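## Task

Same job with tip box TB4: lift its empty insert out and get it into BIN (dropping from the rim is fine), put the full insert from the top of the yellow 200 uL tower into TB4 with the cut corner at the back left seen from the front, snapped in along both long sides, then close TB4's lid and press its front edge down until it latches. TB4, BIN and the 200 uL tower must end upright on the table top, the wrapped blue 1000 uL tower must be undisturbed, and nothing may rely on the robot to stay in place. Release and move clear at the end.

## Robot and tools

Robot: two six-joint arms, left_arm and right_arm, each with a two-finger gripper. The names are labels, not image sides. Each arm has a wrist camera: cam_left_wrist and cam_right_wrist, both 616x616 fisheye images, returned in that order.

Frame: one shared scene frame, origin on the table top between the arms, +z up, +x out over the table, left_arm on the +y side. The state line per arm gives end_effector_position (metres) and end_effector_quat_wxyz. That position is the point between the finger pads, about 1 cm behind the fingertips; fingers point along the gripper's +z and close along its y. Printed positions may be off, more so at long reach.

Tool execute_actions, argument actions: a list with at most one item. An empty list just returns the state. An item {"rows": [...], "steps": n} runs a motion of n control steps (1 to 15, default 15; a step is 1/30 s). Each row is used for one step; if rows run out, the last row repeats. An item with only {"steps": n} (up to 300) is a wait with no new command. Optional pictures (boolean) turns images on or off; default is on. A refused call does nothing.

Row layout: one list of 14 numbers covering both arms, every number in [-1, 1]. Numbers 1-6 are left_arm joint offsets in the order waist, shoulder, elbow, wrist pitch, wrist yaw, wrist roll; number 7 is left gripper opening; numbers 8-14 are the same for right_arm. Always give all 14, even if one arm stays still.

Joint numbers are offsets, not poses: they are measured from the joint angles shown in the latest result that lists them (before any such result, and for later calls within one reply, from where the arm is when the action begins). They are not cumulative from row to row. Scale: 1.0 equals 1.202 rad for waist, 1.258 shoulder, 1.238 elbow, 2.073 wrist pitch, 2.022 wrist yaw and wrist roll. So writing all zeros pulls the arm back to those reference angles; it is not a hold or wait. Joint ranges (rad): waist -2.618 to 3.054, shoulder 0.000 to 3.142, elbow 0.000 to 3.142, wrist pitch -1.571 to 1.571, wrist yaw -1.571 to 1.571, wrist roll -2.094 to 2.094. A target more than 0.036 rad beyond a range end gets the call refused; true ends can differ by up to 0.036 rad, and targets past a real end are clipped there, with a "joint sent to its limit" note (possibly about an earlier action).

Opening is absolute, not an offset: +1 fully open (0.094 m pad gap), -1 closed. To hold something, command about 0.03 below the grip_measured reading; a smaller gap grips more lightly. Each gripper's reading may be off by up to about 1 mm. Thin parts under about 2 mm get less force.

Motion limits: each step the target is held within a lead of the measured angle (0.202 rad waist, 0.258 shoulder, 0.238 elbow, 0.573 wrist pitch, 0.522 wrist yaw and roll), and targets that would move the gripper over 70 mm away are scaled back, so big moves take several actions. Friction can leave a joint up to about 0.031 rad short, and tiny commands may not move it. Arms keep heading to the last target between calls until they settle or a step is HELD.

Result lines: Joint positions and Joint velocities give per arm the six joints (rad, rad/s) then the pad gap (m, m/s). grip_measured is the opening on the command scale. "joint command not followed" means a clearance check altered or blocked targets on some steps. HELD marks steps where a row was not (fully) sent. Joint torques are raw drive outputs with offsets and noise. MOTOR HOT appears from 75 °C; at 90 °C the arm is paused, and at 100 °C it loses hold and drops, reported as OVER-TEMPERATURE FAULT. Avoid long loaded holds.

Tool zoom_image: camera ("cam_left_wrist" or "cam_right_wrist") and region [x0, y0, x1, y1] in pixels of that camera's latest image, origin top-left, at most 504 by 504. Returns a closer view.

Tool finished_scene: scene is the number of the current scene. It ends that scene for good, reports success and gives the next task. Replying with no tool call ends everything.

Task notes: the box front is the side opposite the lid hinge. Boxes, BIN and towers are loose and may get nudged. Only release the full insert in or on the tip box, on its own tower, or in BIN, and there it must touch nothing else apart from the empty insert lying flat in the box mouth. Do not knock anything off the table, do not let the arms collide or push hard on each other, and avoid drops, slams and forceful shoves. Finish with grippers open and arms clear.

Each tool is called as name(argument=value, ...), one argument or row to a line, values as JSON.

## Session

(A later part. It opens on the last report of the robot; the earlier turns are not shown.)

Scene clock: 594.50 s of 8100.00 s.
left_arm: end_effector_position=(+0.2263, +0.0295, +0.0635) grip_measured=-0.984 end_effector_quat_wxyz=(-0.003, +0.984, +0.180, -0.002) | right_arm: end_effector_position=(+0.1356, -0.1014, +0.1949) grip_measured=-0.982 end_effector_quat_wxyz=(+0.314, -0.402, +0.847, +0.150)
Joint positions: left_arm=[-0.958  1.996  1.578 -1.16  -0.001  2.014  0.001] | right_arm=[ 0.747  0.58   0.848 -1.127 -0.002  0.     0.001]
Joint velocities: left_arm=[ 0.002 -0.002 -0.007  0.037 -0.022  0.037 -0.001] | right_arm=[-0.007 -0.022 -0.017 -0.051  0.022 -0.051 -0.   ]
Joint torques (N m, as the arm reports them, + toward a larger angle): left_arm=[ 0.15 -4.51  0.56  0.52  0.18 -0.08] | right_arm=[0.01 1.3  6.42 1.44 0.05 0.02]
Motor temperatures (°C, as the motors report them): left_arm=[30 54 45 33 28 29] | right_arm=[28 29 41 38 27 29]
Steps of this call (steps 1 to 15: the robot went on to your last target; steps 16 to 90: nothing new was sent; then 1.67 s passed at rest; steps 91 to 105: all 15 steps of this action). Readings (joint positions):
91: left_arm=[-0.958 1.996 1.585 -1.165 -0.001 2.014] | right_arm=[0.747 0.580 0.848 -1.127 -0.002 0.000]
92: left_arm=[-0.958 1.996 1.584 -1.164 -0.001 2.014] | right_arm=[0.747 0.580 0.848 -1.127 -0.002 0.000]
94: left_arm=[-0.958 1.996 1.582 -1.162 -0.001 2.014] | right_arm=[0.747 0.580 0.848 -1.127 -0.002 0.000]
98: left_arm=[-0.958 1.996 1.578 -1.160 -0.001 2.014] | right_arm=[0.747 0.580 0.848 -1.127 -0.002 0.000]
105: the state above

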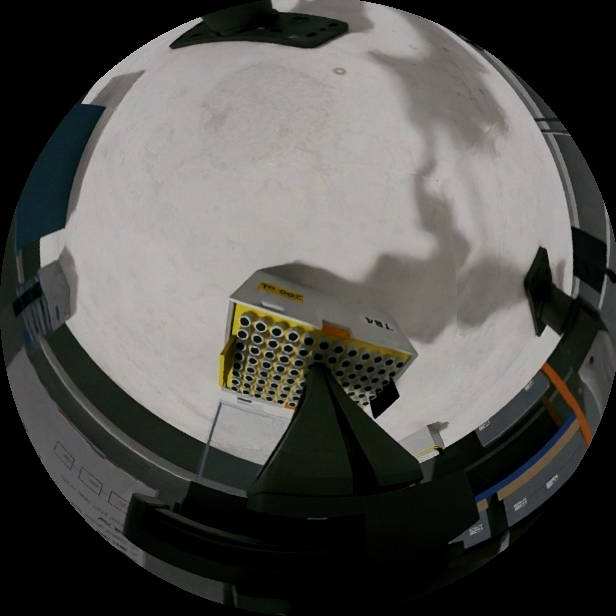

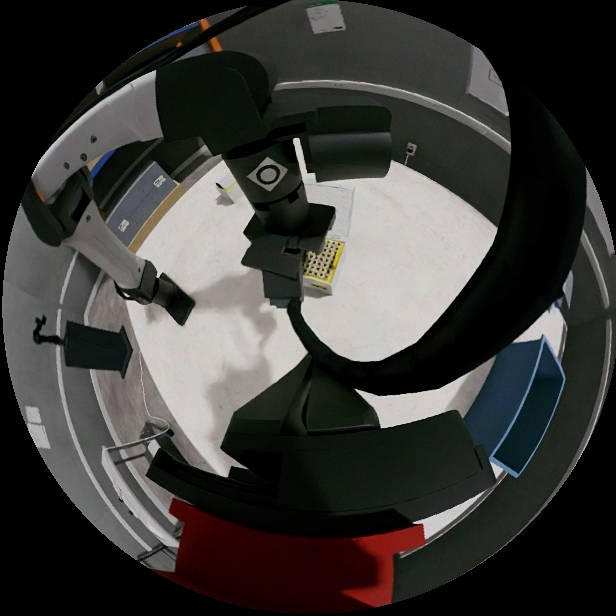

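execute_actions(
  actions=[
    {"rows":[[0,0,0.02,-0.02,0,0,-1,0,0,0,0,0,0,-1],[0,-0.01,0.045,-0.04,0,0,-1,0,0,0,0,0,0,-1],[0,-0.02,0.07,-0.06,0,0,-1,0,0,0,0,0,0,-1],[0,-0.03,0.095,-0.08,0,0,-1,0,0,0,0,0,0,-1],[0,-0.045,0.12,-0.095,0,0,-1,0,0,0,0,0,0,-1],[0,-0.055,0.145,-0.11,0,0,-1,0,0,0,0,0,0,-1],[0,-0.065,0.17,-0.12,0,0,-1,0,0,0,0,0,0,-1],[0,-0.075,0.195,-0.13,0,0,-1,0,0,0,0,0,0,-1],[0,-0.085,0.215,-0.13,0,0,-1,0,0,0,0,0,0,-1],[0,-0.09,0.232,-0.13,0,0,-1,0,0,0,0,0,0,-1]],"steps":15},
  ],
  pictures=false,
)

execute_actions(
  actions=[
    {"steps":8},
  ],
)

zoom_image(
  camera="cam_left_wrist",
  region=[200, 230, 430, 430],
)

Scene clock: 611.73 s of 8100.00 s.
left_arm: end_effector_position=(+0.2346, +0.0216, +0.1849) grip_measured=-0.984 end_effector_quat_wxyz=(+0.075, +0.979, +0.180, +0.055) | right_arm: end_effector_position=(+0.1356, -0.1014, +0.1949) grip_measured=-0.982 end_effector_quat_wxyz=(+0.314, -0.402, +0.847, +0.150)
Joint positions: left_arm=[-0.958  1.865  1.867 -1.387 -0.001  2.014  0.001] | right_arm=[ 0.747  0.58   0.848 -1.127 -0.002  0.     0.001]
Joint velocities: left_arm=[-0.012 -0.022 -0.017 -0.183  0.007 -0.007 -0.   ] | right_arm=[-0.007 -0.002  0.012  0.007 -0.007 -0.022  0.   ]
Joint torques (N m, as the arm reports them, + toward a larger angle): left_arm=[ 0.12 -8.45  7.33  0.66  0.19 -0.09] | right_arm=[-0.01  1.32  6.37  1.43  0.07  0.03]
Motor temperatures (°C, as the motors report them): left_arm=[30 51 43 33 28 29] | right_arm=[28 29 41 38 27 29]
Steps of this call (steps 1 to 15: the robot went on to your last target; steps 16 to 90: nothing new was sent; then 13.73 s passed at rest; steps 91 to 105: all 15 steps of this action). Readings (joint positions):
91: left_arm=[-0.958 1.992 1.585 -1.164 -0.001 2.014] | right_arm=[0.747 0.580 0.848 -1.127 -0.002 0.000]
92: left_arm=[-0.958 1.992 1.594 -1.173 -0.001 2.014] | right_arm=[0.747 0.580 0.848 -1.127 -0.002 0.000]
94: left_arm=[-0.958 1.992 1.627 -1.216 -0.001 2.014] | right_arm=[0.747 0.580 0.848 -1.127 -0.002 0.000]
98: left_arm=[-0.958 1.958 1.742 -1.315 -0.001 2.014] | right_arm=[0.747 0.580 0.848 -1.127 -0.002 0.000]
105: the state above

Scene clock: 612.00 s of 8100.00 s.
left_arm: end_effector_position=(+0.2302, +0.0258, +0.1827) grip_measured=-0.984 end_effector_quat_wxyz=(+0.063, +0.981, +0.180, +0.046) | right_arm: end_effector_position=(+0.1356, -0.1014, +0.1949) grip_measured=-0.982 end_effector_quat_wxyz=(+0.314, -0.402, +0.847, +0.150)
Joint positions: left_arm=[-0.958  1.868  1.867 -1.413 -0.001  2.014  0.001] | right_arm=[ 0.747  0.58   0.848 -1.127 -0.002  0.     0.001]
Joint velocities: left_arm=[-0.007 -0.012 -0.002 -0.007 -0.037  0.081 -0.001] | right_arm=[ 0.007 -0.002  0.002 -0.022  0.037  0.051  0.   ]
Joint torques (N m, as the arm reports them, + toward a larger angle): left_arm=[ 0.12 -8.91  7.34  0.58  0.2  -0.09] | right_arm=[-0.03  1.28  6.39  1.44  0.06  0.03]
Motor temperatures (°C, as the motors report them): left_arm=[30 51 43 33 28 29] | right_arm=[28 28 41 38 27 29]
Steps of this call (steps 1 to 8: the robot went on to your last target). Readings (joint positions):
1: left_arm=[-0.958 1.865 1.867 -1.393 -0.001 2.014] | right_arm=[0.747 0.580 0.848 -1.127 -0.002 0.000]
2: left_arm=[-0.958 1.867 1.867 -1.398 -0.001 2.014] | right_arm=[0.747 0.580 0.848 -1.127 -0.002 0.000]
4: left_arm=[-0.958 1.868 1.867 -1.405 -0.001 2.014] | right_arm=[0.747 0.580 0.848 -1.127 -0.002 0.000]
8: the state above

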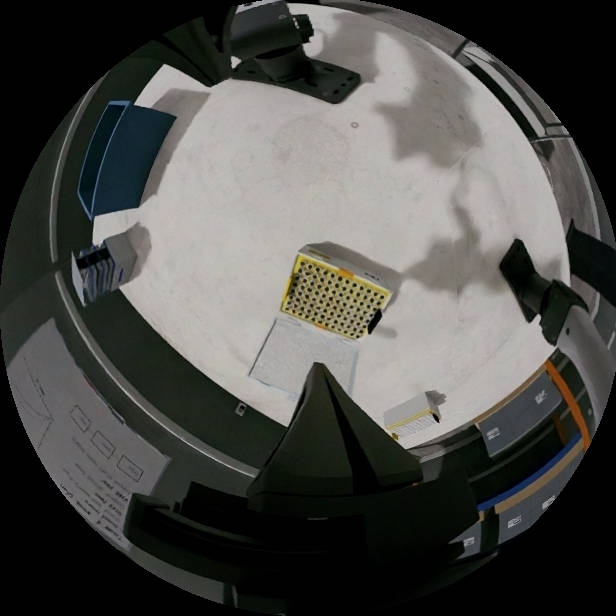

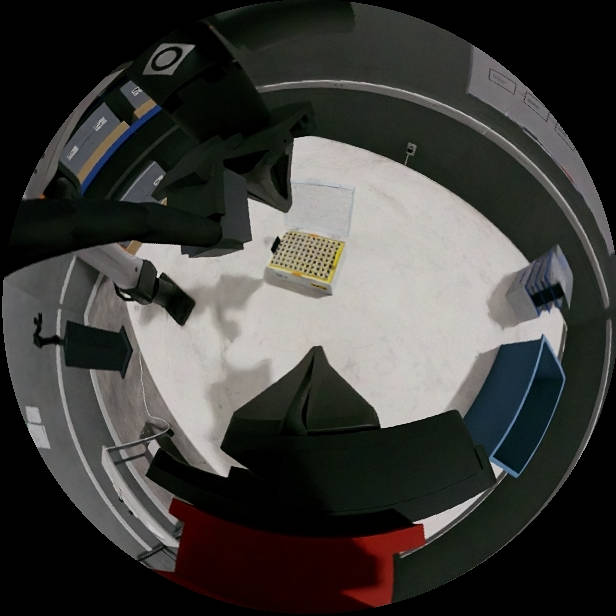

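Region (200, 230, 430, 430) of cam_left_wrist's 616x616 image, scaled by 2.191, with more detail than that image has; it fills the top 438 rows of this view, and the rest is white.

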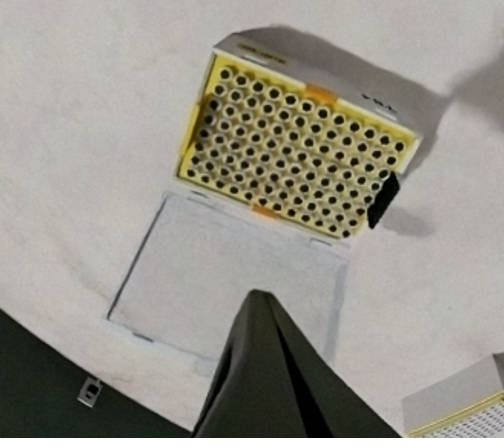

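execute_actions(
  actions=[
    {"rows":[[0.03,0,-0.01,0.03,0,0,-1,0,0,0,0,0,0,-1],[0.06,0,-0.02,0.05,0,0,-1,0,0,0,0,0,0,-1],[0.09,0,-0.03,0.07,0,0,-1,0,0,0,0,0,0,-1],[0.12,0,-0.04,0.085,0,0,-1,0,0,0,0,0,0,-1],[0.15,0,-0.05,0.095,0,0,-1,0,0,0,0,0,0,-1],[0.175,0,-0.06,0.1,0,0,-1,0,0,0,0,0,0,-1],[0.2,0,-0.07,0.1,0,0,-1,0,0,0,0,0,0,-1]],"steps":15},
  ],
  pictures=false,
)

execute_actions(
  actions=[
    {"steps":10},
  ],
)

zoom_image(
  camera="cam_left_wrist",
  region=[180, 180, 450, 430],
)

Scene clock: 620.70 s of 8100.00 s.
left_arm: end_effector_position=(+0.3158, +0.0875, +0.1720) grip_measured=-0.984 end_effector_quat_wxyz=(+0.099, +0.944, +0.300, +0.097) | right_arm: end_effector_position=(+0.1356, -0.1014, +0.1949) grip_measured=-0.982 end_effector_quat_wxyz=(+0.314, -0.402, +0.847, +0.150)
Joint positions: left_arm=[-0.707  1.868  1.798 -1.224 -0.007  2.014  0.001] | right_arm=[ 0.747  0.58   0.848 -1.127 -0.002  0.     0.001]
Joint velocities: left_arm=[-0.037  0.012 -0.002  0.081 -0.037 -0.037 -0.   ] | right_arm=[-0.012 -0.002  0.012 -0.007  0.037 -0.066 -0.001]
Joint torques (N m, as the arm reports them, + toward a larger angle): left_arm=[ -0.51 -10.54   6.39   1.09   0.25  -0.1 ] | right_arm=[0.01 1.34 6.38 1.44 0.07 0.02]
Motor temperatures (°C, as the motors report them): left_arm=[30 51 44 33 28 29] | right_arm=[28 28 41 38 27 29]
Steps of this call (steps 1 to 30: the robot went on to your last target; steps 31 to 100: nothing new was sent; then 4.87 s passed at rest; steps 101 to 115: all 15 steps of this action). Readings (joint positions):
101: left_arm=[-0.956 1.868 1.867 -1.412 -0.001 2.014] | right_arm=[0.747 0.580 0.848 -1.127 -0.002 0.000]
102: left_arm=[-0.949 1.868 1.867 -1.400 0.001 2.014] | right_arm=[0.747 0.580 0.848 -1.127 -0.002 0.000]
104: left_arm=[-0.907 1.868 1.857 -1.353 0.004 2.014] | right_arm=[0.747 0.580 0.848 -1.127 -0.002 0.000]
108: left_arm=[-0.759 1.868 1.813 -1.262 0.003 2.014] | right_arm=[0.747 0.580 0.848 -1.127 -0.002 0.000]
115: the state above

Scene clock: 621.03 s of 8100.00 s.
left_arm: end_effector_position=(+0.3173, +0.0861, +0.1725) grip_measured=-0.984 end_effector_quat_wxyz=(+0.102, +0.944, +0.299, +0.099) | right_arm: end_effector_position=(+0.1356, -0.1014, +0.1949) grip_measured=-0.982 end_effector_quat_wxyz=(+0.314, -0.402, +0.847, +0.150)
Joint positions: left_arm=[-0.708  1.868  1.798 -1.215 -0.007  2.014  0.001] | right_arm=[ 0.747  0.58   0.848 -1.127 -0.002  0.     0.001]
Joint velocities: left_arm=[ 0.002 -0.007  0.002 -0.051 -0.022 -0.081  0.001] | right_arm=[ 0.002 -0.017 -0.007  0.051  0.051 -0.007 -0.001]
Joint torques (N m, as the arm reports them, + toward a larger angle): left_arm=[ -0.79 -10.59   6.42   1.1    0.25  -0.09] | right_arm=[0.   1.33 6.41 1.43 0.06 0.03]
Motor temperatures (°C, as the motors report them): left_arm=[30 51 44 33 28 29] | right_arm=[28 28 41 38 27 29]
Steps of this call (steps 1 to 10: the robot went on to your last target). Readings (joint positions):
1: left_arm=[-0.708 1.868 1.798 -1.222 -0.007 2.014] | right_arm=[0.747 0.580 0.848 -1.127 -0.002 0.000]
2: left_arm=[-0.708 1.868 1.798 -1.220 -0.007 2.014] | right_arm=[0.747 0.580 0.848 -1.127 -0.002 0.000]
4: left_arm=[-0.708 1.868 1.798 -1.218 -0.007 2.014] | right_arm=[0.747 0.580 0.848 -1.127 -0.002 0.000]
8: left_arm=[-0.708 1.868 1.798 -1.216 -0.007 2.014] | right_arm=[0.747 0.580 0.848 -1.127 -0.002 0.000]
10: the state above

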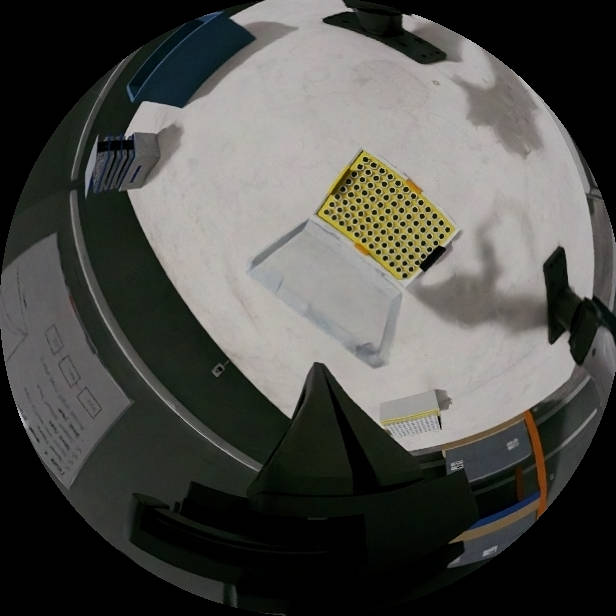

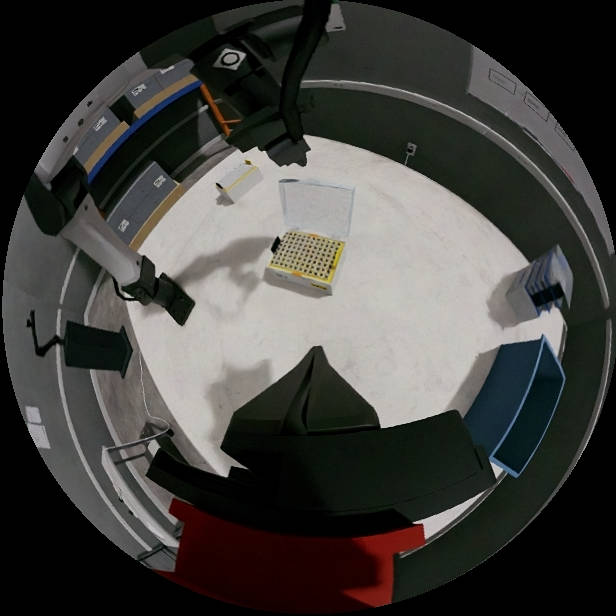

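Region (180, 180, 450, 430) of cam_left_wrist's 616x616 image, scaled by 1.867, with more detail than that image has; it fills the top 467 rows of this view, and the rest is white.

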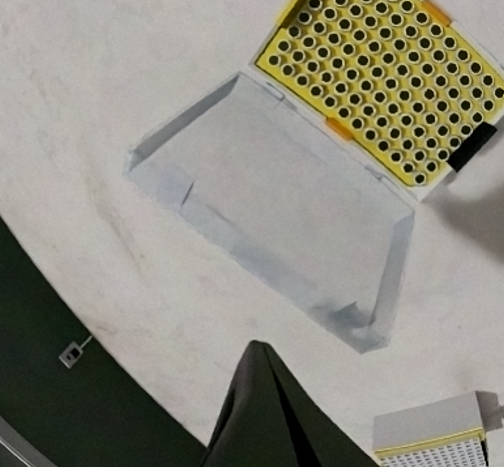

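execute_actions(
  actions=[
    {"rows":[[0.02,0,-0.01,0.03,0,0,-1,0,0,0,0,0,0,-1],[0.034,0,-0.025,0.05,0,0,-1,0,0,0,0,0,0,-1],[0.034,0,-0.04,0.065,0,0,-1,0,0,0,0,0,0,-1],[0.034,0,-0.055,0.075,0,0,-1,0,0,0,0,0,0,-1],[0.034,0,-0.07,0.085,0,0,-1,0,0,0,0,0,0,-1],[0.034,0,-0.085,0.085,0,0,-1,0,0,0,0,0,0,-1],[0.034,0,-0.1,0.085,0,0,-1,0,0,0,0,0,0,-1],[0.034,0,-0.112,0.085,0,0,-1,0,0,0,0,0,0,-1]],"steps":15},
  ],
  pictures=false,
)

execute_actions(
  actions=[
    {"steps":8},
  ],
)

zoom_image(
  camera="cam_right_wrist",
  region=[220, 120, 400, 310],
)

Scene clock: 634.83 s of 8100.00 s.
left_arm: end_effector_position=(+0.3334, +0.0939, +0.1435) grip_measured=-0.984 end_effector_quat_wxyz=(+0.111, +0.936, +0.315, +0.111) | right_arm: end_effector_position=(+0.1356, -0.1014, +0.1949) grip_measured=-0.982 end_effector_quat_wxyz=(+0.314, -0.402, +0.847, +0.150)
Joint positions: left_arm=[-0.673  1.868  1.673 -1.06  -0.007  2.014  0.001] | right_arm=[ 0.747  0.58   0.848 -1.127 -0.002  0.     0.001]
Joint velocities: left_arm=[-0.007 -0.002 -0.002  0.037  0.022 -0.081 -0.001] | right_arm=[-0.002  0.002 -0.017 -0.051 -0.022 -0.022  0.   ]
Joint torques (N m, as the arm reports them, + toward a larger angle): left_arm=[  0.77 -10.8    6.9    1.14   0.18  -0.1 ] | right_arm=[0.02 1.33 6.37 1.44 0.06 0.02]
Motor temperatures (°C, as the motors report them): left_arm=[30 54 44 33 28 29] | right_arm=[28 28 41 38 27 29]
Steps of this call (steps 1 to 15: the robot went on to your last target; steps 16 to 90: nothing new was sent; then 10.30 s passed at rest; steps 91 to 105: all 15 steps of this action). Readings (joint positions):
91: left_arm=[-0.707 1.868 1.798 -1.211 -0.007 2.014] | right_arm=[0.747 0.580 0.848 -1.127 -0.002 0.000]
92: left_arm=[-0.703 1.868 1.796 -1.197 -0.007 2.014] | right_arm=[0.747 0.580 0.848 -1.127 -0.002 0.000]
94: left_arm=[-0.690 1.868 1.781 -1.153 -0.007 2.014] | right_arm=[0.747 0.580 0.848 -1.127 -0.002 0.000]
98: left_arm=[-0.673 1.868 1.711 -1.083 -0.007 2.014] | right_arm=[0.747 0.580 0.848 -1.127 -0.002 0.000]
105: the state above

Scene clock: 635.10 s of 8100.00 s.
left_arm: end_effector_position=(+0.3356, +0.0928, +0.1443) grip_measured=-0.984 end_effector_quat_wxyz=(+0.115, +0.935, +0.315, +0.115) | right_arm: end_effector_position=(+0.1356, -0.1014, +0.1949) grip_measured=-0.982 end_effector_quat_wxyz=(+0.314, -0.402, +0.847, +0.150)
Joint positions: left_arm=[-0.673  1.868  1.673 -1.05  -0.007  2.014  0.001] | right_arm=[ 0.747  0.58   0.848 -1.127 -0.002  0.     0.001]
Joint velocities: left_arm=[-0.002 -0.002  0.002 -0.007  0.081  0.051 -0.   ] | right_arm=[-0.007 -0.002 -0.007 -0.022  0.037 -0.037 -0.001]
Joint torques (N m, as the arm reports them, + toward a larger angle): left_arm=[  0.65 -10.82   7.06   1.18   0.18  -0.11] | right_arm=[0.01 1.31 6.38 1.45 0.07 0.04]
Motor temperatures (°C, as the motors report them): left_arm=[30 54 44 33 28 29] | right_arm=[28 28 41 38 27 29]
Steps of this call (steps 1 to 8: the robot went on to your last target). Readings (joint positions):
1: left_arm=[-0.673 1.868 1.673 -1.057 -0.007 2.014] | right_arm=[0.747 0.580 0.848 -1.127 -0.002 0.000]
2: left_arm=[-0.673 1.868 1.673 -1.055 -0.007 2.014] | right_arm=[0.747 0.580 0.848 -1.127 -0.002 0.000]
4: left_arm=[-0.673 1.868 1.673 -1.052 -0.007 2.014] | right_arm=[0.747 0.580 0.848 -1.127 -0.002 0.000]
8: the state above

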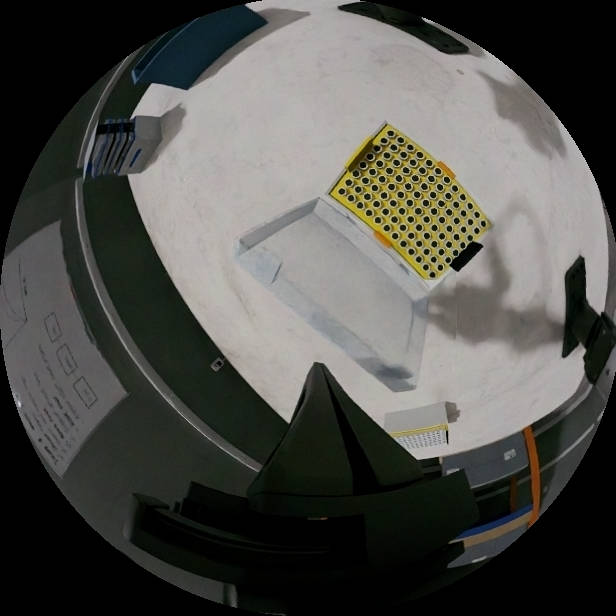

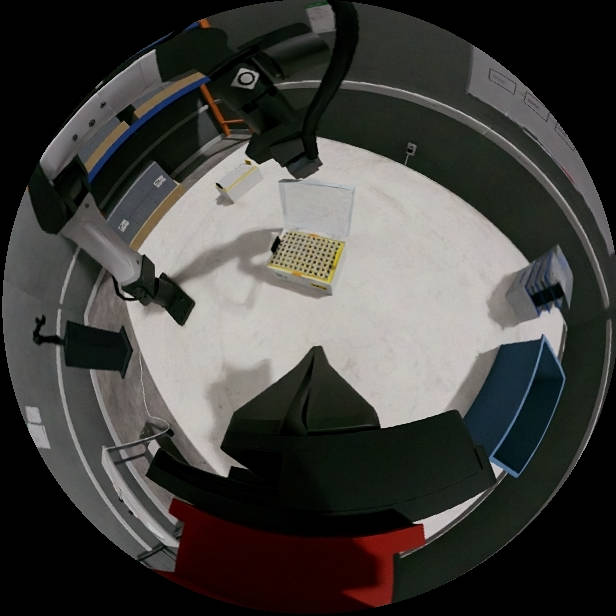

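Region (220, 120, 400, 310) of cam_right_wrist's 616x616 image, scaled by 2.653, with more detail than that image has; it fills the left 477 columns of this view, and the rest is white.

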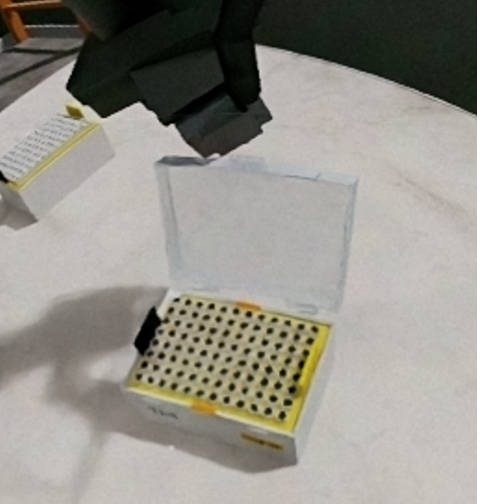

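execute_actions(
  actions=[
    {"rows":[[0,0,-0.02,0.02,0,0,-1,0,0,0,0,0,0,-1],[0,0,-0.035,0.03,0,0,-1,0,0,0,0,0,0,-1],[0,0,-0.05,0.04,0,0,-1,0,0,0,0,0,0,-1],[0,0,-0.065,0.045,0,0,-1,0,0,0,0,0,0,-1],[0,0,-0.078,0.045,0,0,-1,0,0,0,0,0,0,-1]],"steps":15},
  ],
)

Scene clock: 640.83 s of 8100.00 s.
left_arm: end_effector_position=(+0.3355, +0.0929, +0.1238) grip_measured=-0.984 end_effector_quat_wxyz=(+0.114, +0.935, +0.315, +0.115) | right_arm: end_effector_position=(+0.1356, -0.1014, +0.1949) grip_measured=-0.982 end_effector_quat_wxyz=(+0.314, -0.402, +0.847, +0.150)
Joint positions: left_arm=[-0.673  1.868  1.592 -0.969 -0.007  2.014  0.001] | right_arm=[ 0.747  0.58   0.848 -1.127 -0.002  0.     0.001]
Joint velocities: left_arm=[-0.007  0.002 -0.002  0.051  0.051  0.037  0.001] | right_arm=[ 0.002  0.017 -0.022 -0.125 -0.007 -0.095 -0.   ]
Joint torques (N m, as the arm reports them, + toward a larger angle): left_arm=[  0.11 -10.83   6.86   1.17   0.19  -0.11] | right_arm=[-0.04  1.29  6.41  1.43  0.07  0.02]
Motor temperatures (°C, as the motors report them): left_arm=[30 55 44 34 28 29] | right_arm=[28 28 41 38 27 29]
Steps of this call (steps 1 to 30: the robot went on to your last target; steps 31 to 100: nothing new was sent; then 1.90 s passed at rest; steps 101 to 115: all 15 steps of this action). Readings (joint positions):
101: left_arm=[-0.673 1.868 1.673 -1.046 -0.007 2.014] | right_arm=[0.747 0.580 0.848 -1.127 -0.002 0.000]
102: left_arm=[-0.673 1.868 1.670 -1.036 -0.007 2.014] | right_arm=[0.747 0.580 0.848 -1.127 -0.002 0.000]
104: left_arm=[-0.673 1.868 1.649 -1.007 -0.007 2.014] | right_arm=[0.747 0.580 0.848 -1.127 -0.002 0.000]
108: left_arm=[-0.673 1.868 1.595 -0.984 -0.007 2.014] | right_arm=[0.747 0.580 0.848 -1.127 -0.002 0.000]
115: the state above

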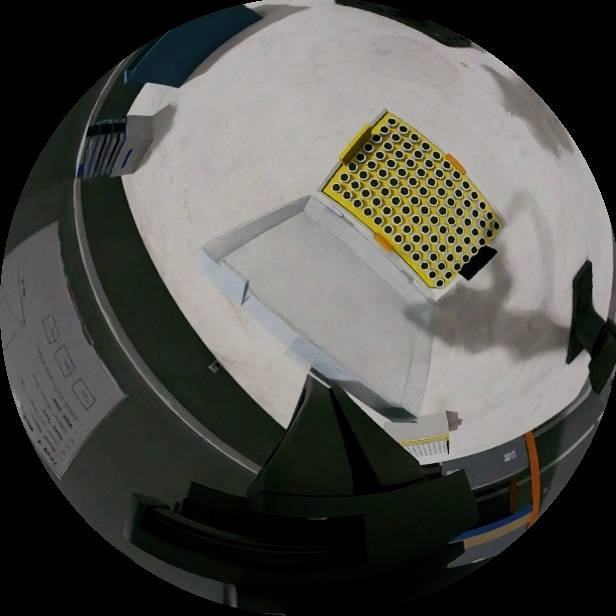

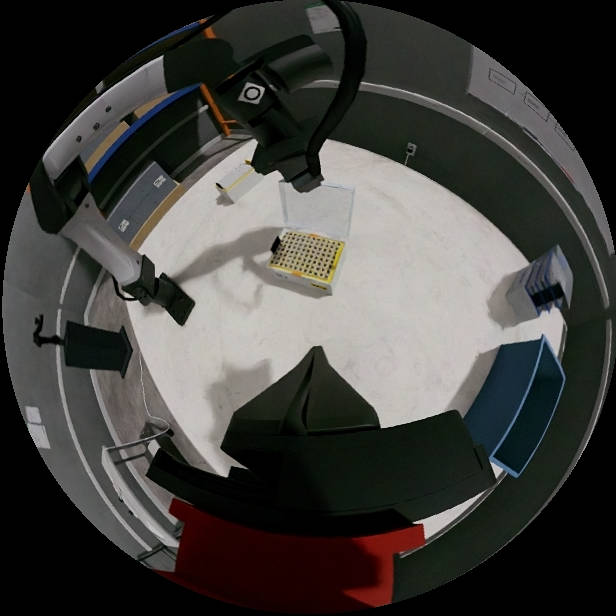

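execute_actions(
  actions=[
    {"rows":[[-0.015,0,0.015,-0.015,0,0,-1,0,0,0,0,0,0,-1],[-0.022,0,0.018,-0.023,0,0,-1,0,0,0,0,0,0,-1],[-0.029,0,0.02,-0.031,0,0,-1,0,0,0,0,0,0,-1],[-0.036,0,0.022,-0.039,0,0,-1,0,0,0,0,0,0,-1],[-0.043,0,0.024,-0.047,0,0,-1,0,0,0,0,0,0,-1],[-0.05,0,0.026,-0.055,0,0,-1,0,0,0,0,0,0,-1],[-0.057,0,0.028,-0.063,0,0,-1,0,0,0,0,0,0,-1],[-0.064,0,0.03,-0.07,0,0,-1,0,0,0,0,0,0,-1],[-0.071,0,0.032,-0.077,0,0,-1,0,0,0,0,0,0,-1],[-0.078,0,0.034,-0.083,0,0,-1,0,0,0,0,0,0,-1],[-0.085,0,0.036,-0.089,0,0,-1,0,0,0,0,0,0,-1],[-0.092,0,0.038,-0.094,0,0,-1,0,0,0,0,0,0,-1],[-0.098,0,0.04,-0.098,0,0,-1,0,0,0,0,0,0,-1],[-0.104,0,0.042,-0.1,0,0,-1,0,0,0,0,0,0,-1]],"steps":15},
  ],
  pictures=false,
)

execute_actions(
  actions=[
    {"steps":12},
  ],
)

zoom_image(
  camera="cam_right_wrist",
  region=[220, 120, 400, 310],
)

Scene clock: 655.90 s of 8100.00 s.
left_arm: end_effector_position=(+0.2872, +0.0692, +0.1241) grip_measured=-0.984 end_effector_quat_wxyz=(+0.073, +0.959, +0.265, +0.068) | right_arm: end_effector_position=(+0.1356, -0.1014, +0.1949) grip_measured=-0.982 end_effector_quat_wxyz=(+0.314, -0.402, +0.847, +0.150)
Joint positions: left_arm=[-0.782  1.868  1.625 -1.128 -0.007  2.014  0.001] | right_arm=[ 0.747  0.58   0.848 -1.127 -0.002  0.     0.001]
Joint velocities: left_arm=[-0.193 -0.007  0.032 -0.256 -0.007 -0.037 -0.001] | right_arm=[-0.007 -0.007  0.012  0.037 -0.081 -0.007 -0.   ]
Joint torques (N m, as the arm reports them, + toward a larger angle): left_arm=[ -0.3  -10.61   9.21   0.73   0.2   -0.09] | right_arm=[-0.04  1.33  6.38  1.43  0.06  0.02]
Motor temperatures (°C, as the motors report them): left_arm=[30 57 44 34 28 29] | right_arm=[28 28 41 38 27 29]
Steps of this call (steps 1 to 15: the robot went on to your last target; steps 16 to 90: nothing new was sent; then 11.57 s passed at rest; steps 91 to 105: all 15 steps of this action). Readings (joint positions):
91: left_arm=[-0.674 1.868 1.592 -0.967 -0.007 2.014] | right_arm=[0.747 0.580 0.848 -1.127 -0.002 0.000]
92: left_arm=[-0.675 1.868 1.593 -0.973 -0.007 2.014] | right_arm=[0.747 0.580 0.848 -1.127 -0.002 0.000]
94: left_arm=[-0.684 1.868 1.599 -0.989 -0.007 2.014] | right_arm=[0.747 0.580 0.848 -1.127 -0.002 0.000]
98: left_arm=[-0.721 1.868 1.611 -1.037 -0.007 2.014] | right_arm=[0.747 0.580 0.848 -1.127 -0.002 0.000]
105: the state above

Scene clock: 656.30 s of 8100.00 s.
left_arm: end_effector_position=(+0.2789, +0.0703, +0.1234) grip_measured=-0.984 end_effector_quat_wxyz=(+0.062, +0.962, +0.261, +0.057) | right_arm: end_effector_position=(+0.1356, -0.1014, +0.1949) grip_measured=-0.982 end_effector_quat_wxyz=(+0.314, -0.402, +0.847, +0.150)
Joint positions: left_arm=[-0.792  1.868  1.628 -1.162 -0.007  2.014  0.001] | right_arm=[ 0.747  0.58   0.848 -1.127 -0.002  0.     0.001]
Joint velocities: left_arm=[-0.012  0.002  0.017  0.037 -0.022  0.022  0.002] | right_arm=[-0.017 -0.002  0.007  0.037  0.007 -0.022 -0.   ]
Joint torques (N m, as the arm reports them, + toward a larger angle): left_arm=[ -0.43 -10.5    9.27   0.62   0.19  -0.09] | right_arm=[-0.01  1.29  6.36  1.44  0.08  0.02]
Motor temperatures (°C, as the motors report them): left_arm=[30 57 44 34 28 29] | right_arm=[28 28 41 38 27 29]
Steps of this call (steps 1 to 12: the robot went on to your last target). Readings (joint positions):
1: left_arm=[-0.787 1.868 1.626 -1.136 -0.007 2.014] | right_arm=[0.747 0.580 0.848 -1.127 -0.002 0.000]
2: left_arm=[-0.790 1.868 1.628 -1.142 -0.007 2.014] | right_arm=[0.747 0.580 0.848 -1.127 -0.002 0.000]
4: left_arm=[-0.792 1.868 1.628 -1.150 -0.007 2.014] | right_arm=[0.747 0.580 0.848 -1.127 -0.002 0.000]
8: left_arm=[-0.792 1.868 1.628 -1.159 -0.007 2.014] | right_arm=[0.747 0.580 0.848 -1.127 -0.002 0.000]
12: the state above

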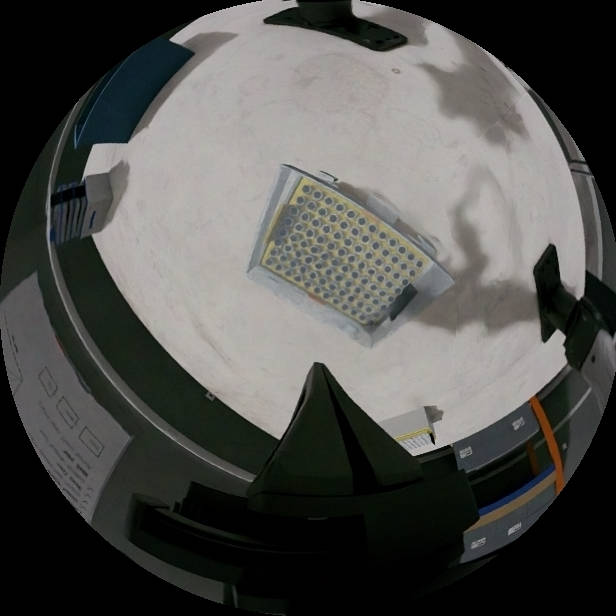

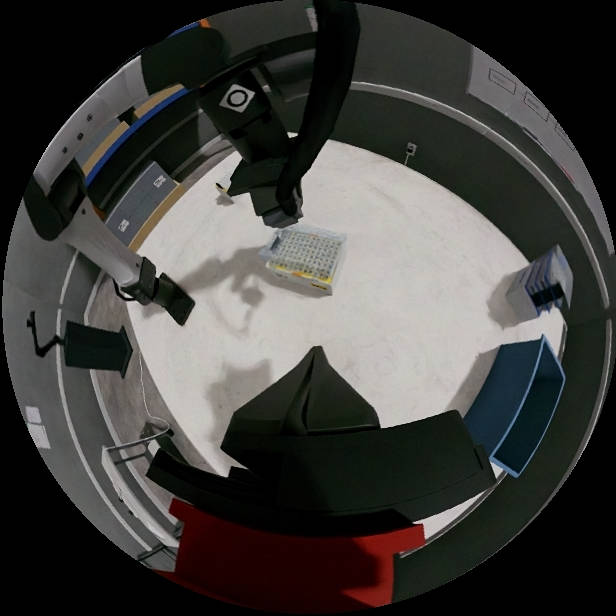

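Region (220, 120, 400, 310) of cam_right_wrist's 616x616 image, scaled by 2.653, with more detail than that image has; it fills the left 477 columns of this view, and the rest is white.

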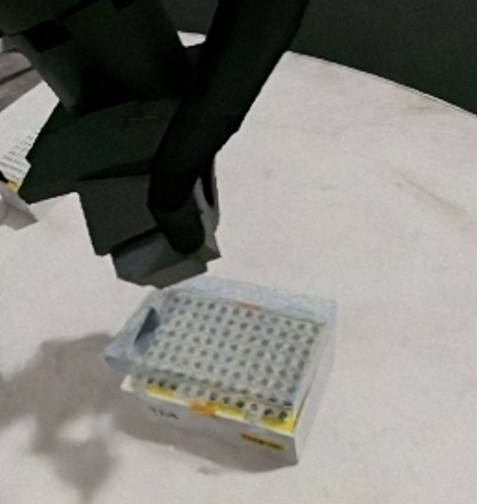

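execute_actions(
  actions=[
    {"rows":[[-0.03,0.01,0.015,-0.02,0,0,-1,0,0,0,0,0,0,-1],[-0.055,0.02,0.02,-0.035,0,0,-1,0,0,0,0,0,0,-1],[-0.08,0.03,0.025,-0.045,0,0,-1,0,0,0,0,0,0,-1],[-0.105,0.04,0.03,-0.055,0,0,-1,0,0,0,0,0,0,-1],[-0.13,0.05,0.035,-0.065,0,0,-1,0,0,0,0,0,0,-1],[-0.155,0.058,0.037,-0.072,0,0,-1,0,0,0,0,0,0,-1],[-0.175,0.064,0.037,-0.072,0,0,-1,0,0,0,0,0,0,-1],[-0.19,0.064,0.037,-0.072,0,0,-1,0,0,0,0,0,0,-1]],"steps":15},
  ],
  pictures=false,
)

execute_actions(
  actions=[
    {"steps":10},
  ],
)

zoom_image(
  camera="cam_left_wrist",
  region=[180, 230, 450, 450],
)

Scene clock: 666.07 s of 8100.00 s.
left_arm: end_effector_position=(+0.2024, +0.0169, +0.1040) grip_measured=-0.984 end_effector_quat_wxyz=(-0.000, +0.989, +0.145, +0.003) | right_arm: end_effector_position=(+0.1356, -0.1014, +0.1949) grip_measured=-0.982 end_effector_quat_wxyz=(+0.314, -0.402, +0.847, +0.150)
Joint positions: left_arm=[-1.03   1.94   1.661 -1.289 -0.005  2.014  0.001] | right_arm=[ 0.747  0.58   0.848 -1.127 -0.002  0.     0.001]
Joint velocities: left_arm=[ 0.027 -0.012 -0.002 -0.081  0.007 -0.022 -0.001] | right_arm=[-0.017 -0.007  0.007 -0.051 -0.037  0.022 -0.001]
Joint torques (N m, as the arm reports them, + toward a larger angle): left_arm=[  0.81 -10.09   8.6    0.26   0.17  -0.09] | right_arm=[-0.01  1.28  6.39  1.44  0.07  0.03]
Motor temperatures (°C, as the motors report them): left_arm=[30 57 46 34 28 29] | right_arm=[28 28 41 38 27 29]
Steps of this call (steps 1 to 30: the robot went on to your last target; steps 31 to 100: nothing new was sent; then 5.93 s passed at rest; steps 101 to 115: all 15 steps of this action). Readings (joint positions):
101: left_arm=[-0.794 1.868 1.628 -1.166 -0.008 2.014] | right_arm=[0.747 0.580 0.848 -1.127 -0.002 0.000]
102: left_arm=[-0.801 1.870 1.629 -1.174 -0.009 2.014] | right_arm=[0.747 0.580 0.848 -1.127 -0.002 0.000]
104: left_arm=[-0.837 1.878 1.641 -1.201 -0.011 2.014] | right_arm=[0.747 0.580 0.848 -1.127 -0.002 0.000]
108: left_arm=[-0.967 1.918 1.661 -1.250 -0.011 2.014] | right_arm=[0.747 0.580 0.848 -1.127 -0.002 0.000]
115: the state above

Scene clock: 666.40 s of 8100.00 s.
left_arm: end_effector_position=(+0.2009, +0.0185, +0.1040) grip_measured=-0.984 end_effector_quat_wxyz=(-0.004, +0.989, +0.145, +0.000) | right_arm: end_effector_position=(+0.1356, -0.1014, +0.1949) grip_measured=-0.982 end_effector_quat_wxyz=(+0.314, -0.402, +0.847, +0.150)
Joint positions: left_arm=[-1.03   1.94   1.661 -1.298 -0.005  2.014  0.001] | right_arm=[ 0.747  0.58   0.848 -1.127 -0.002  0.     0.001]
Joint velocities: left_arm=[ 0.002 -0.002  0.012 -0.066  0.022  0.066 -0.   ] | right_arm=[ 0.017  0.002  0.012  0.022 -0.022  0.022 -0.   ]
Joint torques (N m, as the arm reports them, + toward a larger angle): left_arm=[  0.98 -10.01   8.58   0.19   0.17  -0.08] | right_arm=[0.   1.29 6.36 1.44 0.06 0.02]
Motor temperatures (°C, as the motors report them): left_arm=[30 57 46 34 28 29] | right_arm=[28 28 41 38 27 29]
Steps of this call (steps 1 to 10: the robot went on to your last target). Readings (joint positions):
1: left_arm=[-1.030 1.940 1.661 -1.292 -0.005 2.014] | right_arm=[0.747 0.580 0.848 -1.127 -0.002 0.000]
2: left_arm=[-1.030 1.940 1.661 -1.293 -0.005 2.014] | right_arm=[0.747 0.580 0.848 -1.127 -0.002 0.000]
4: left_arm=[-1.030 1.940 1.661 -1.295 -0.005 2.014] | right_arm=[0.747 0.580 0.848 -1.127 -0.002 0.000]
8: left_arm=[-1.030 1.940 1.661 -1.298 -0.005 2.014] | right_arm=[0.747 0.580 0.848 -1.127 -0.002 0.000]
10: the state above

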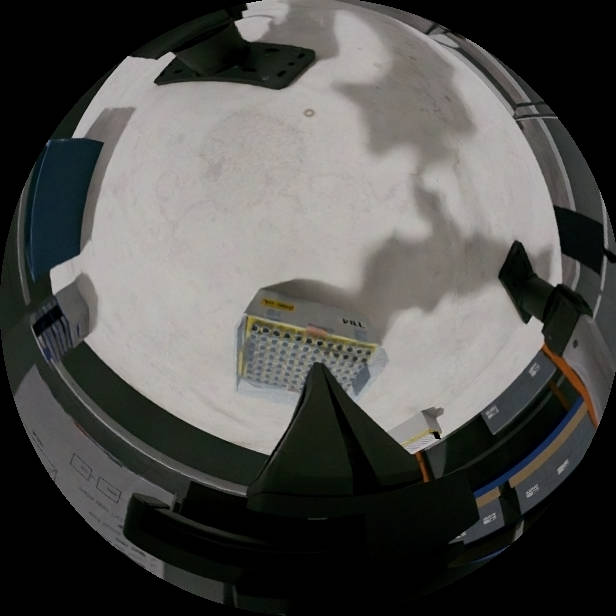

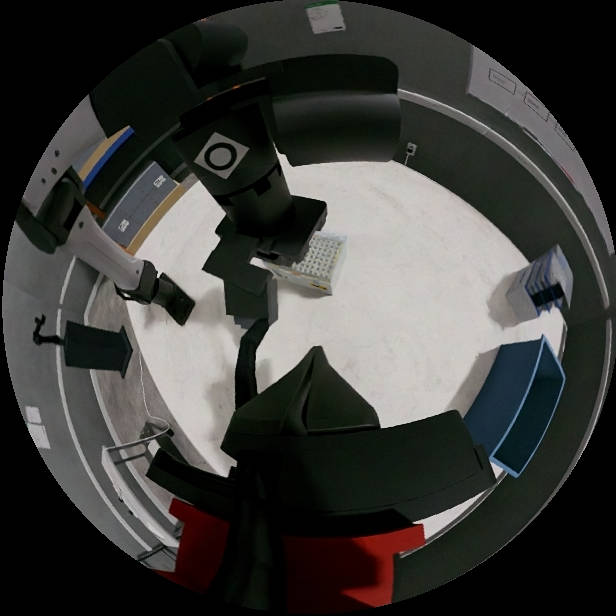

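Region (180, 230, 450, 450) of cam_left_wrist's 616x616 image, scaled by 1.867, with more detail than that image has; it fills the top 411 rows of this view, and the rest is white.

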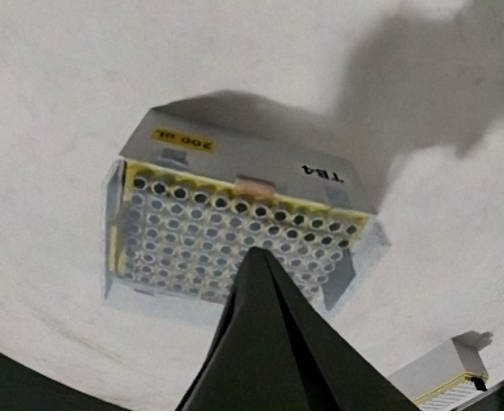

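execute_actions(
  actions=[
    {"rows":[[0.02,0,-0.02,0.02,0,0,-1,0,0,0,0,0,0,-1],[0.022,0,-0.035,0.03,0,0,-1,0,0,0,0,0,0,-1],[0.024,0,-0.048,0.04,0,0,-1,0,0,0,0,0,0,-1],[0.025,0,-0.058,0.042,0,0,-1,0,0,0,0,0,0,-1]],"steps":15},
  ],
)

zoom_image(
  camera="cam_left_wrist",
  region=[200, 260, 430, 450],
)

Scene clock: 672.53 s of 8100.00 s.
left_arm: end_effector_position=(+0.2089, +0.0215, +0.0900) grip_measured=-0.984 end_effector_quat_wxyz=(+0.003, +0.988, +0.156, +0.005) | right_arm: end_effector_position=(+0.1356, -0.1014, +0.1949) grip_measured=-0.982 end_effector_quat_wxyz=(+0.314, -0.402, +0.847, +0.150)
Joint positions: left_arm=[-1.009  1.94   1.605 -1.225 -0.005  2.014  0.001] | right_arm=[ 0.747  0.58   0.848 -1.127 -0.002  0.     0.001]
Joint velocities: left_arm=[-0.007  0.012 -0.007  0.051 -0.022 -0.022  0.   ] | right_arm=[-0.002 -0.002 -0.002 -0.037  0.022  0.051  0.   ]
Joint torques (N m, as the arm reports them, + toward a larger angle): left_arm=[  0.83 -10.83   5.99   0.51   0.19  -0.09] | right_arm=[0.   1.31 6.36 1.44 0.06 0.03]
Motor temperatures (°C, as the motors report them): left_arm=[30 58 46 33 28 29] | right_arm=[28 28 41 38 27 29]
Steps of this call (steps 1 to 15: the robot went on to your last target; steps 16 to 90: nothing new was sent; then 2.63 s passed at rest; steps 91 to 105: all 15 steps of this action). Readings (joint positions):
91: left_arm=[-1.029 1.940 1.661 -1.297 -0.005 2.014] | right_arm=[0.747 0.580 0.848 -1.127 -0.002 0.000]
92: left_arm=[-1.027 1.940 1.657 -1.287 -0.005 2.014] | right_arm=[0.747 0.580 0.848 -1.127 -0.002 0.000]
94: left_arm=[-1.019 1.940 1.638 -1.261 -0.005 2.014] | right_arm=[0.747 0.580 0.848 -1.127 -0.002 0.000]
98: left_arm=[-1.009 1.940 1.605 -1.241 -0.005 2.014] | right_arm=[0.747 0.580 0.848 -1.127 -0.002 0.000]
105: the state above

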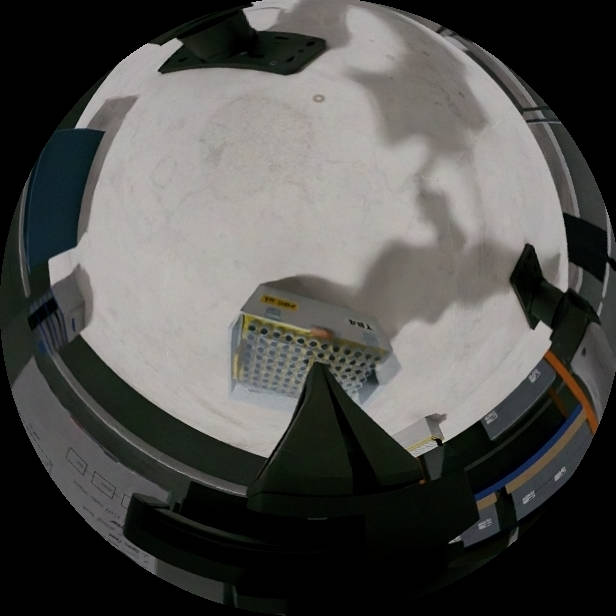

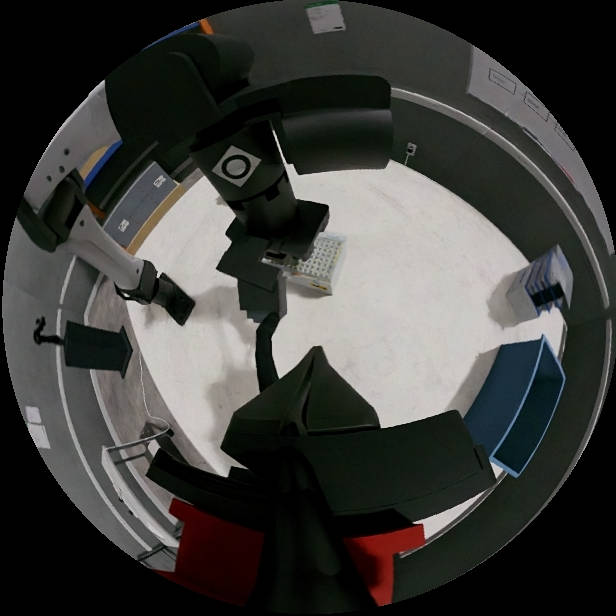

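Region (200, 260, 430, 450) of cam_left_wrist's 616x616 image, scaled by 2.191, with more detail than that image has; it fills the top 416 rows of this view, and the rest is white.

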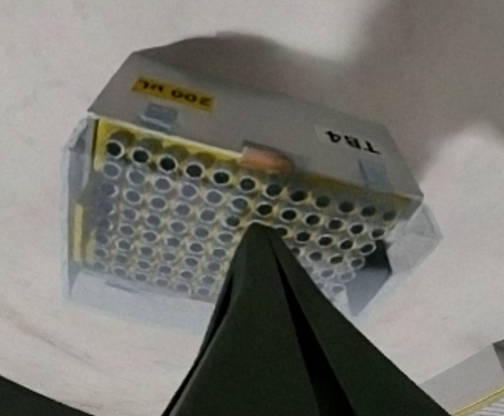

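Good; press.

execute_actions(
  actions=[
    {"rows":[[0,0,-0.02,0.01,0,0,-1,0,0,0,0,0,0,-1],[0,0,-0.026,0.012,0,0,-1,0,0,0,0,0,0,-1],[0,0,-0.032,0.015,0,0,-1,0,0,0,0,0,0,-1],[0,0.005,-0.038,0.018,0,0,-1,0,0,0,0,0,0,-1],[0,0.01,-0.044,0.02,0,0,-1,0,0,0,0,0,0,-1],[0,0.015,-0.05,0.022,0,0,-1,0,0,0,0,0,0,-1],[0,0.02,-0.056,0.024,0,0,-1,0,0,0,0,0,0,-1],[0,0.025,-0.062,0.025,0,0,-1,0,0,0,0,0,0,-1],[0,0.03,-0.068,0.025,0,0,-1,0,0,0,0,0,0,-1],[0,0.03,-0.074,0.025,0,0,-1,0,0,0,0,0,0,-1]],"steps":15},
  ],
  pictures=false,
)

execute_actions(
  actions=[
    {"rows":[[0,0.03,-0.04,0.01,0,0,-1,0,0,0,0,0,0,-1],[0,0.035,-0.045,0.01,0,0,-1,0,0,0,0,0,0,-1],[0,0.04,-0.05,0.01,0,0,-1,0,0,0,0,0,0,-1],[0,0.045,-0.055,0.01,0,0,-1,0,0,0,0,0,0,-1],[0,0.05,-0.06,0.01,0,0,-1,0,0,0,0,0,0,-1],[0,0.055,-0.065,0.01,0,0,-1,0,0,0,0,0,0,-1],[0,0.06,-0.07,0.01,0,0,-1,0,0,0,0,0,0,-1]],"steps":15},
  ],
)

zoom_image(
  camera="cam_left_wrist",
  region=[200, 260, 430, 450],
)

Scene clock: 683.17 s of 8100.00 s.
left_arm: end_effector_position=(+0.2070, +0.0235, +0.0798) grip_measured=-0.984 end_effector_quat_wxyz=(+0.000, +0.988, +0.156, +0.003) | right_arm: end_effector_position=(+0.1356, -0.1014, +0.1949) grip_measured=-0.982 end_effector_quat_wxyz=(+0.314, -0.402, +0.847, +0.150)
Joint positions: left_arm=[-1.009  1.94   1.564 -1.191 -0.005  2.014  0.001] | right_arm=[ 0.747  0.58   0.848 -1.127 -0.002  0.     0.001]
Joint velocities: left_arm=[ 0.017 -0.012  0.002 -0.037 -0.022  0.007  0.001] | right_arm=[-0.022 -0.017 -0.002 -0.007  0.007  0.022 -0.001]
Joint torques (N m, as the arm reports them, + toward a larger angle): left_arm=[ 0.11 -7.38  3.13  0.57  0.19 -0.08] | right_arm=[0.01 1.29 6.36 1.44 0.06 0.02]
Motor temperatures (°C, as the motors report them): left_arm=[30 59 45 33 28 29] | right_arm=[28 28 41 38 27 29]
Steps of this call (steps 1 to 15: the robot went on to your last target; steps 16 to 90: nothing new was sent; then 7.13 s passed at rest; steps 91 to 105: all 15 steps of this action). Readings (joint positions):
91: left_arm=[-1.009 1.940 1.605 -1.221 -0.005 2.014] | right_arm=[0.747 0.580 0.848 -1.127 -0.002 0.000]
92: left_arm=[-1.009 1.940 1.604 -1.218 -0.005 2.014] | right_arm=[0.747 0.580 0.848 -1.127 -0.002 0.000]
94: left_arm=[-1.009 1.940 1.594 -1.210 -0.005 2.014] | right_arm=[0.747 0.580 0.848 -1.127 -0.002 0.000]
98: left_arm=[-1.009 1.940 1.567 -1.194 -0.005 2.014] | right_arm=[0.747 0.580 0.848 -1.127 -0.002 0.000]
105: the state above

Scene clock: 683.67 s of 8100.00 s.
left_arm: end_effector_position=(+0.2066, +0.0239, +0.0784) grip_measured=-0.984 end_effector_quat_wxyz=(-0.000, +0.988, +0.156, +0.003) | right_arm: end_effector_position=(+0.1356, -0.1014, +0.1949) grip_measured=-0.982 end_effector_quat_wxyz=(+0.314, -0.402, +0.847, +0.150)
Joint positions: left_arm=[-1.009  1.94   1.559 -1.187 -0.005  2.014  0.001] | right_arm=[ 0.747  0.58   0.848 -1.127 -0.002  0.     0.001]
Joint velocities: left_arm=[-0.002 -0.012  0.007  0.007 -0.007 -0.007  0.   ] | right_arm=[-0.007  0.002  0.002  0.051 -0.007  0.081 -0.   ]
Joint torques (N m, as the arm reports them, + toward a larger angle): left_arm=[ 0.13 -4.04  0.44  0.56  0.19 -0.08] | right_arm=[-0.01  1.32  6.41  1.44  0.06  0.02]
Motor temperatures (°C, as the motors report them): left_arm=[30 59 45 33 28 29] | right_arm=[28 28 41 38 27 29]
Steps of this call (steps 1 to 15: all 15 steps of this action). Readings (joint positions):
1: left_arm=[-1.009 1.940 1.564 -1.191 -0.005 2.014] | right_arm=[0.747 0.580 0.848 -1.127 -0.002 0.000]
2: left_arm=[-1.009 1.940 1.564 -1.191 -0.005 2.014] | right_arm=[0.747 0.580 0.848 -1.127 -0.002 0.000]
4: left_arm=[-1.009 1.940 1.562 -1.189 -0.005 2.014] | right_arm=[0.747 0.580 0.848 -1.127 -0.002 0.000]
8: left_arm=[-1.009 1.940 1.559 -1.187 -0.005 2.014] | right_arm=[0.747 0.580 0.848 -1.127 -0.002 0.000]
15: the state above

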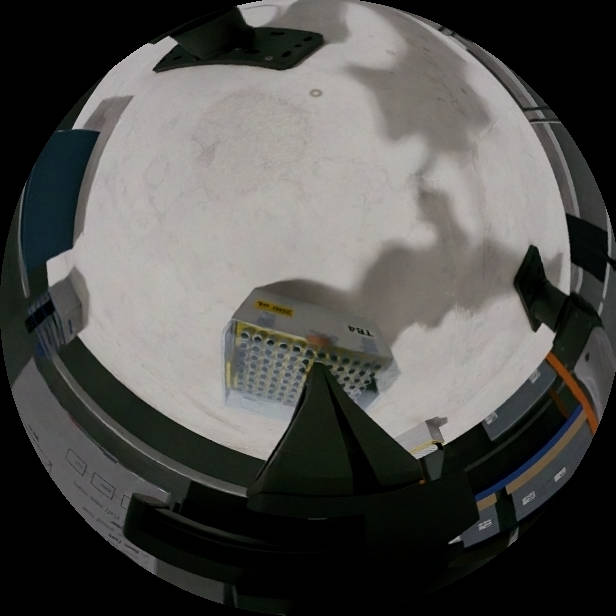

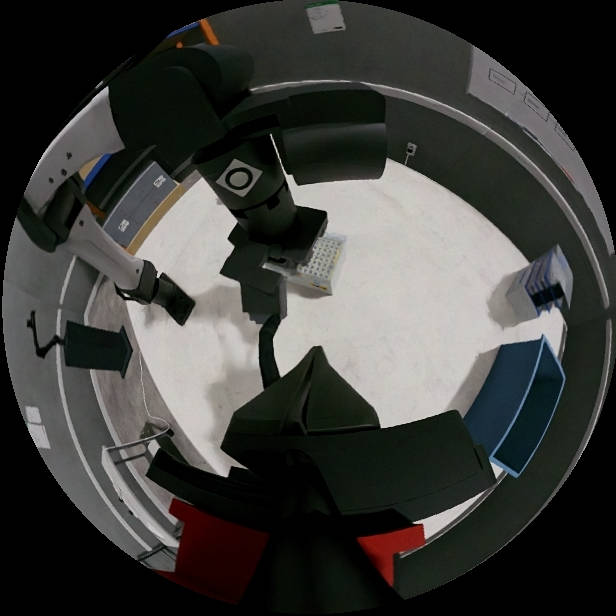

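Region (200, 260, 430, 450) of cam_left_wrist's 616x616 image, scaled by 2.191, with more detail than that image has; it fills the top 416 rows of this view, and the rest is white.

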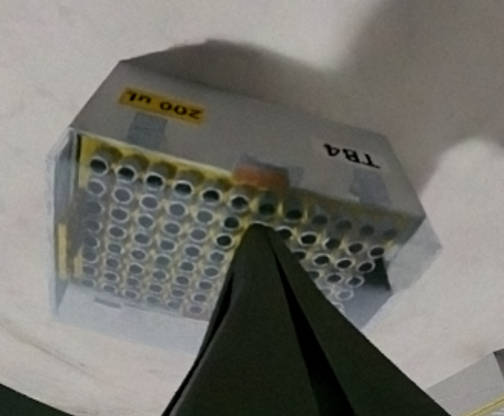

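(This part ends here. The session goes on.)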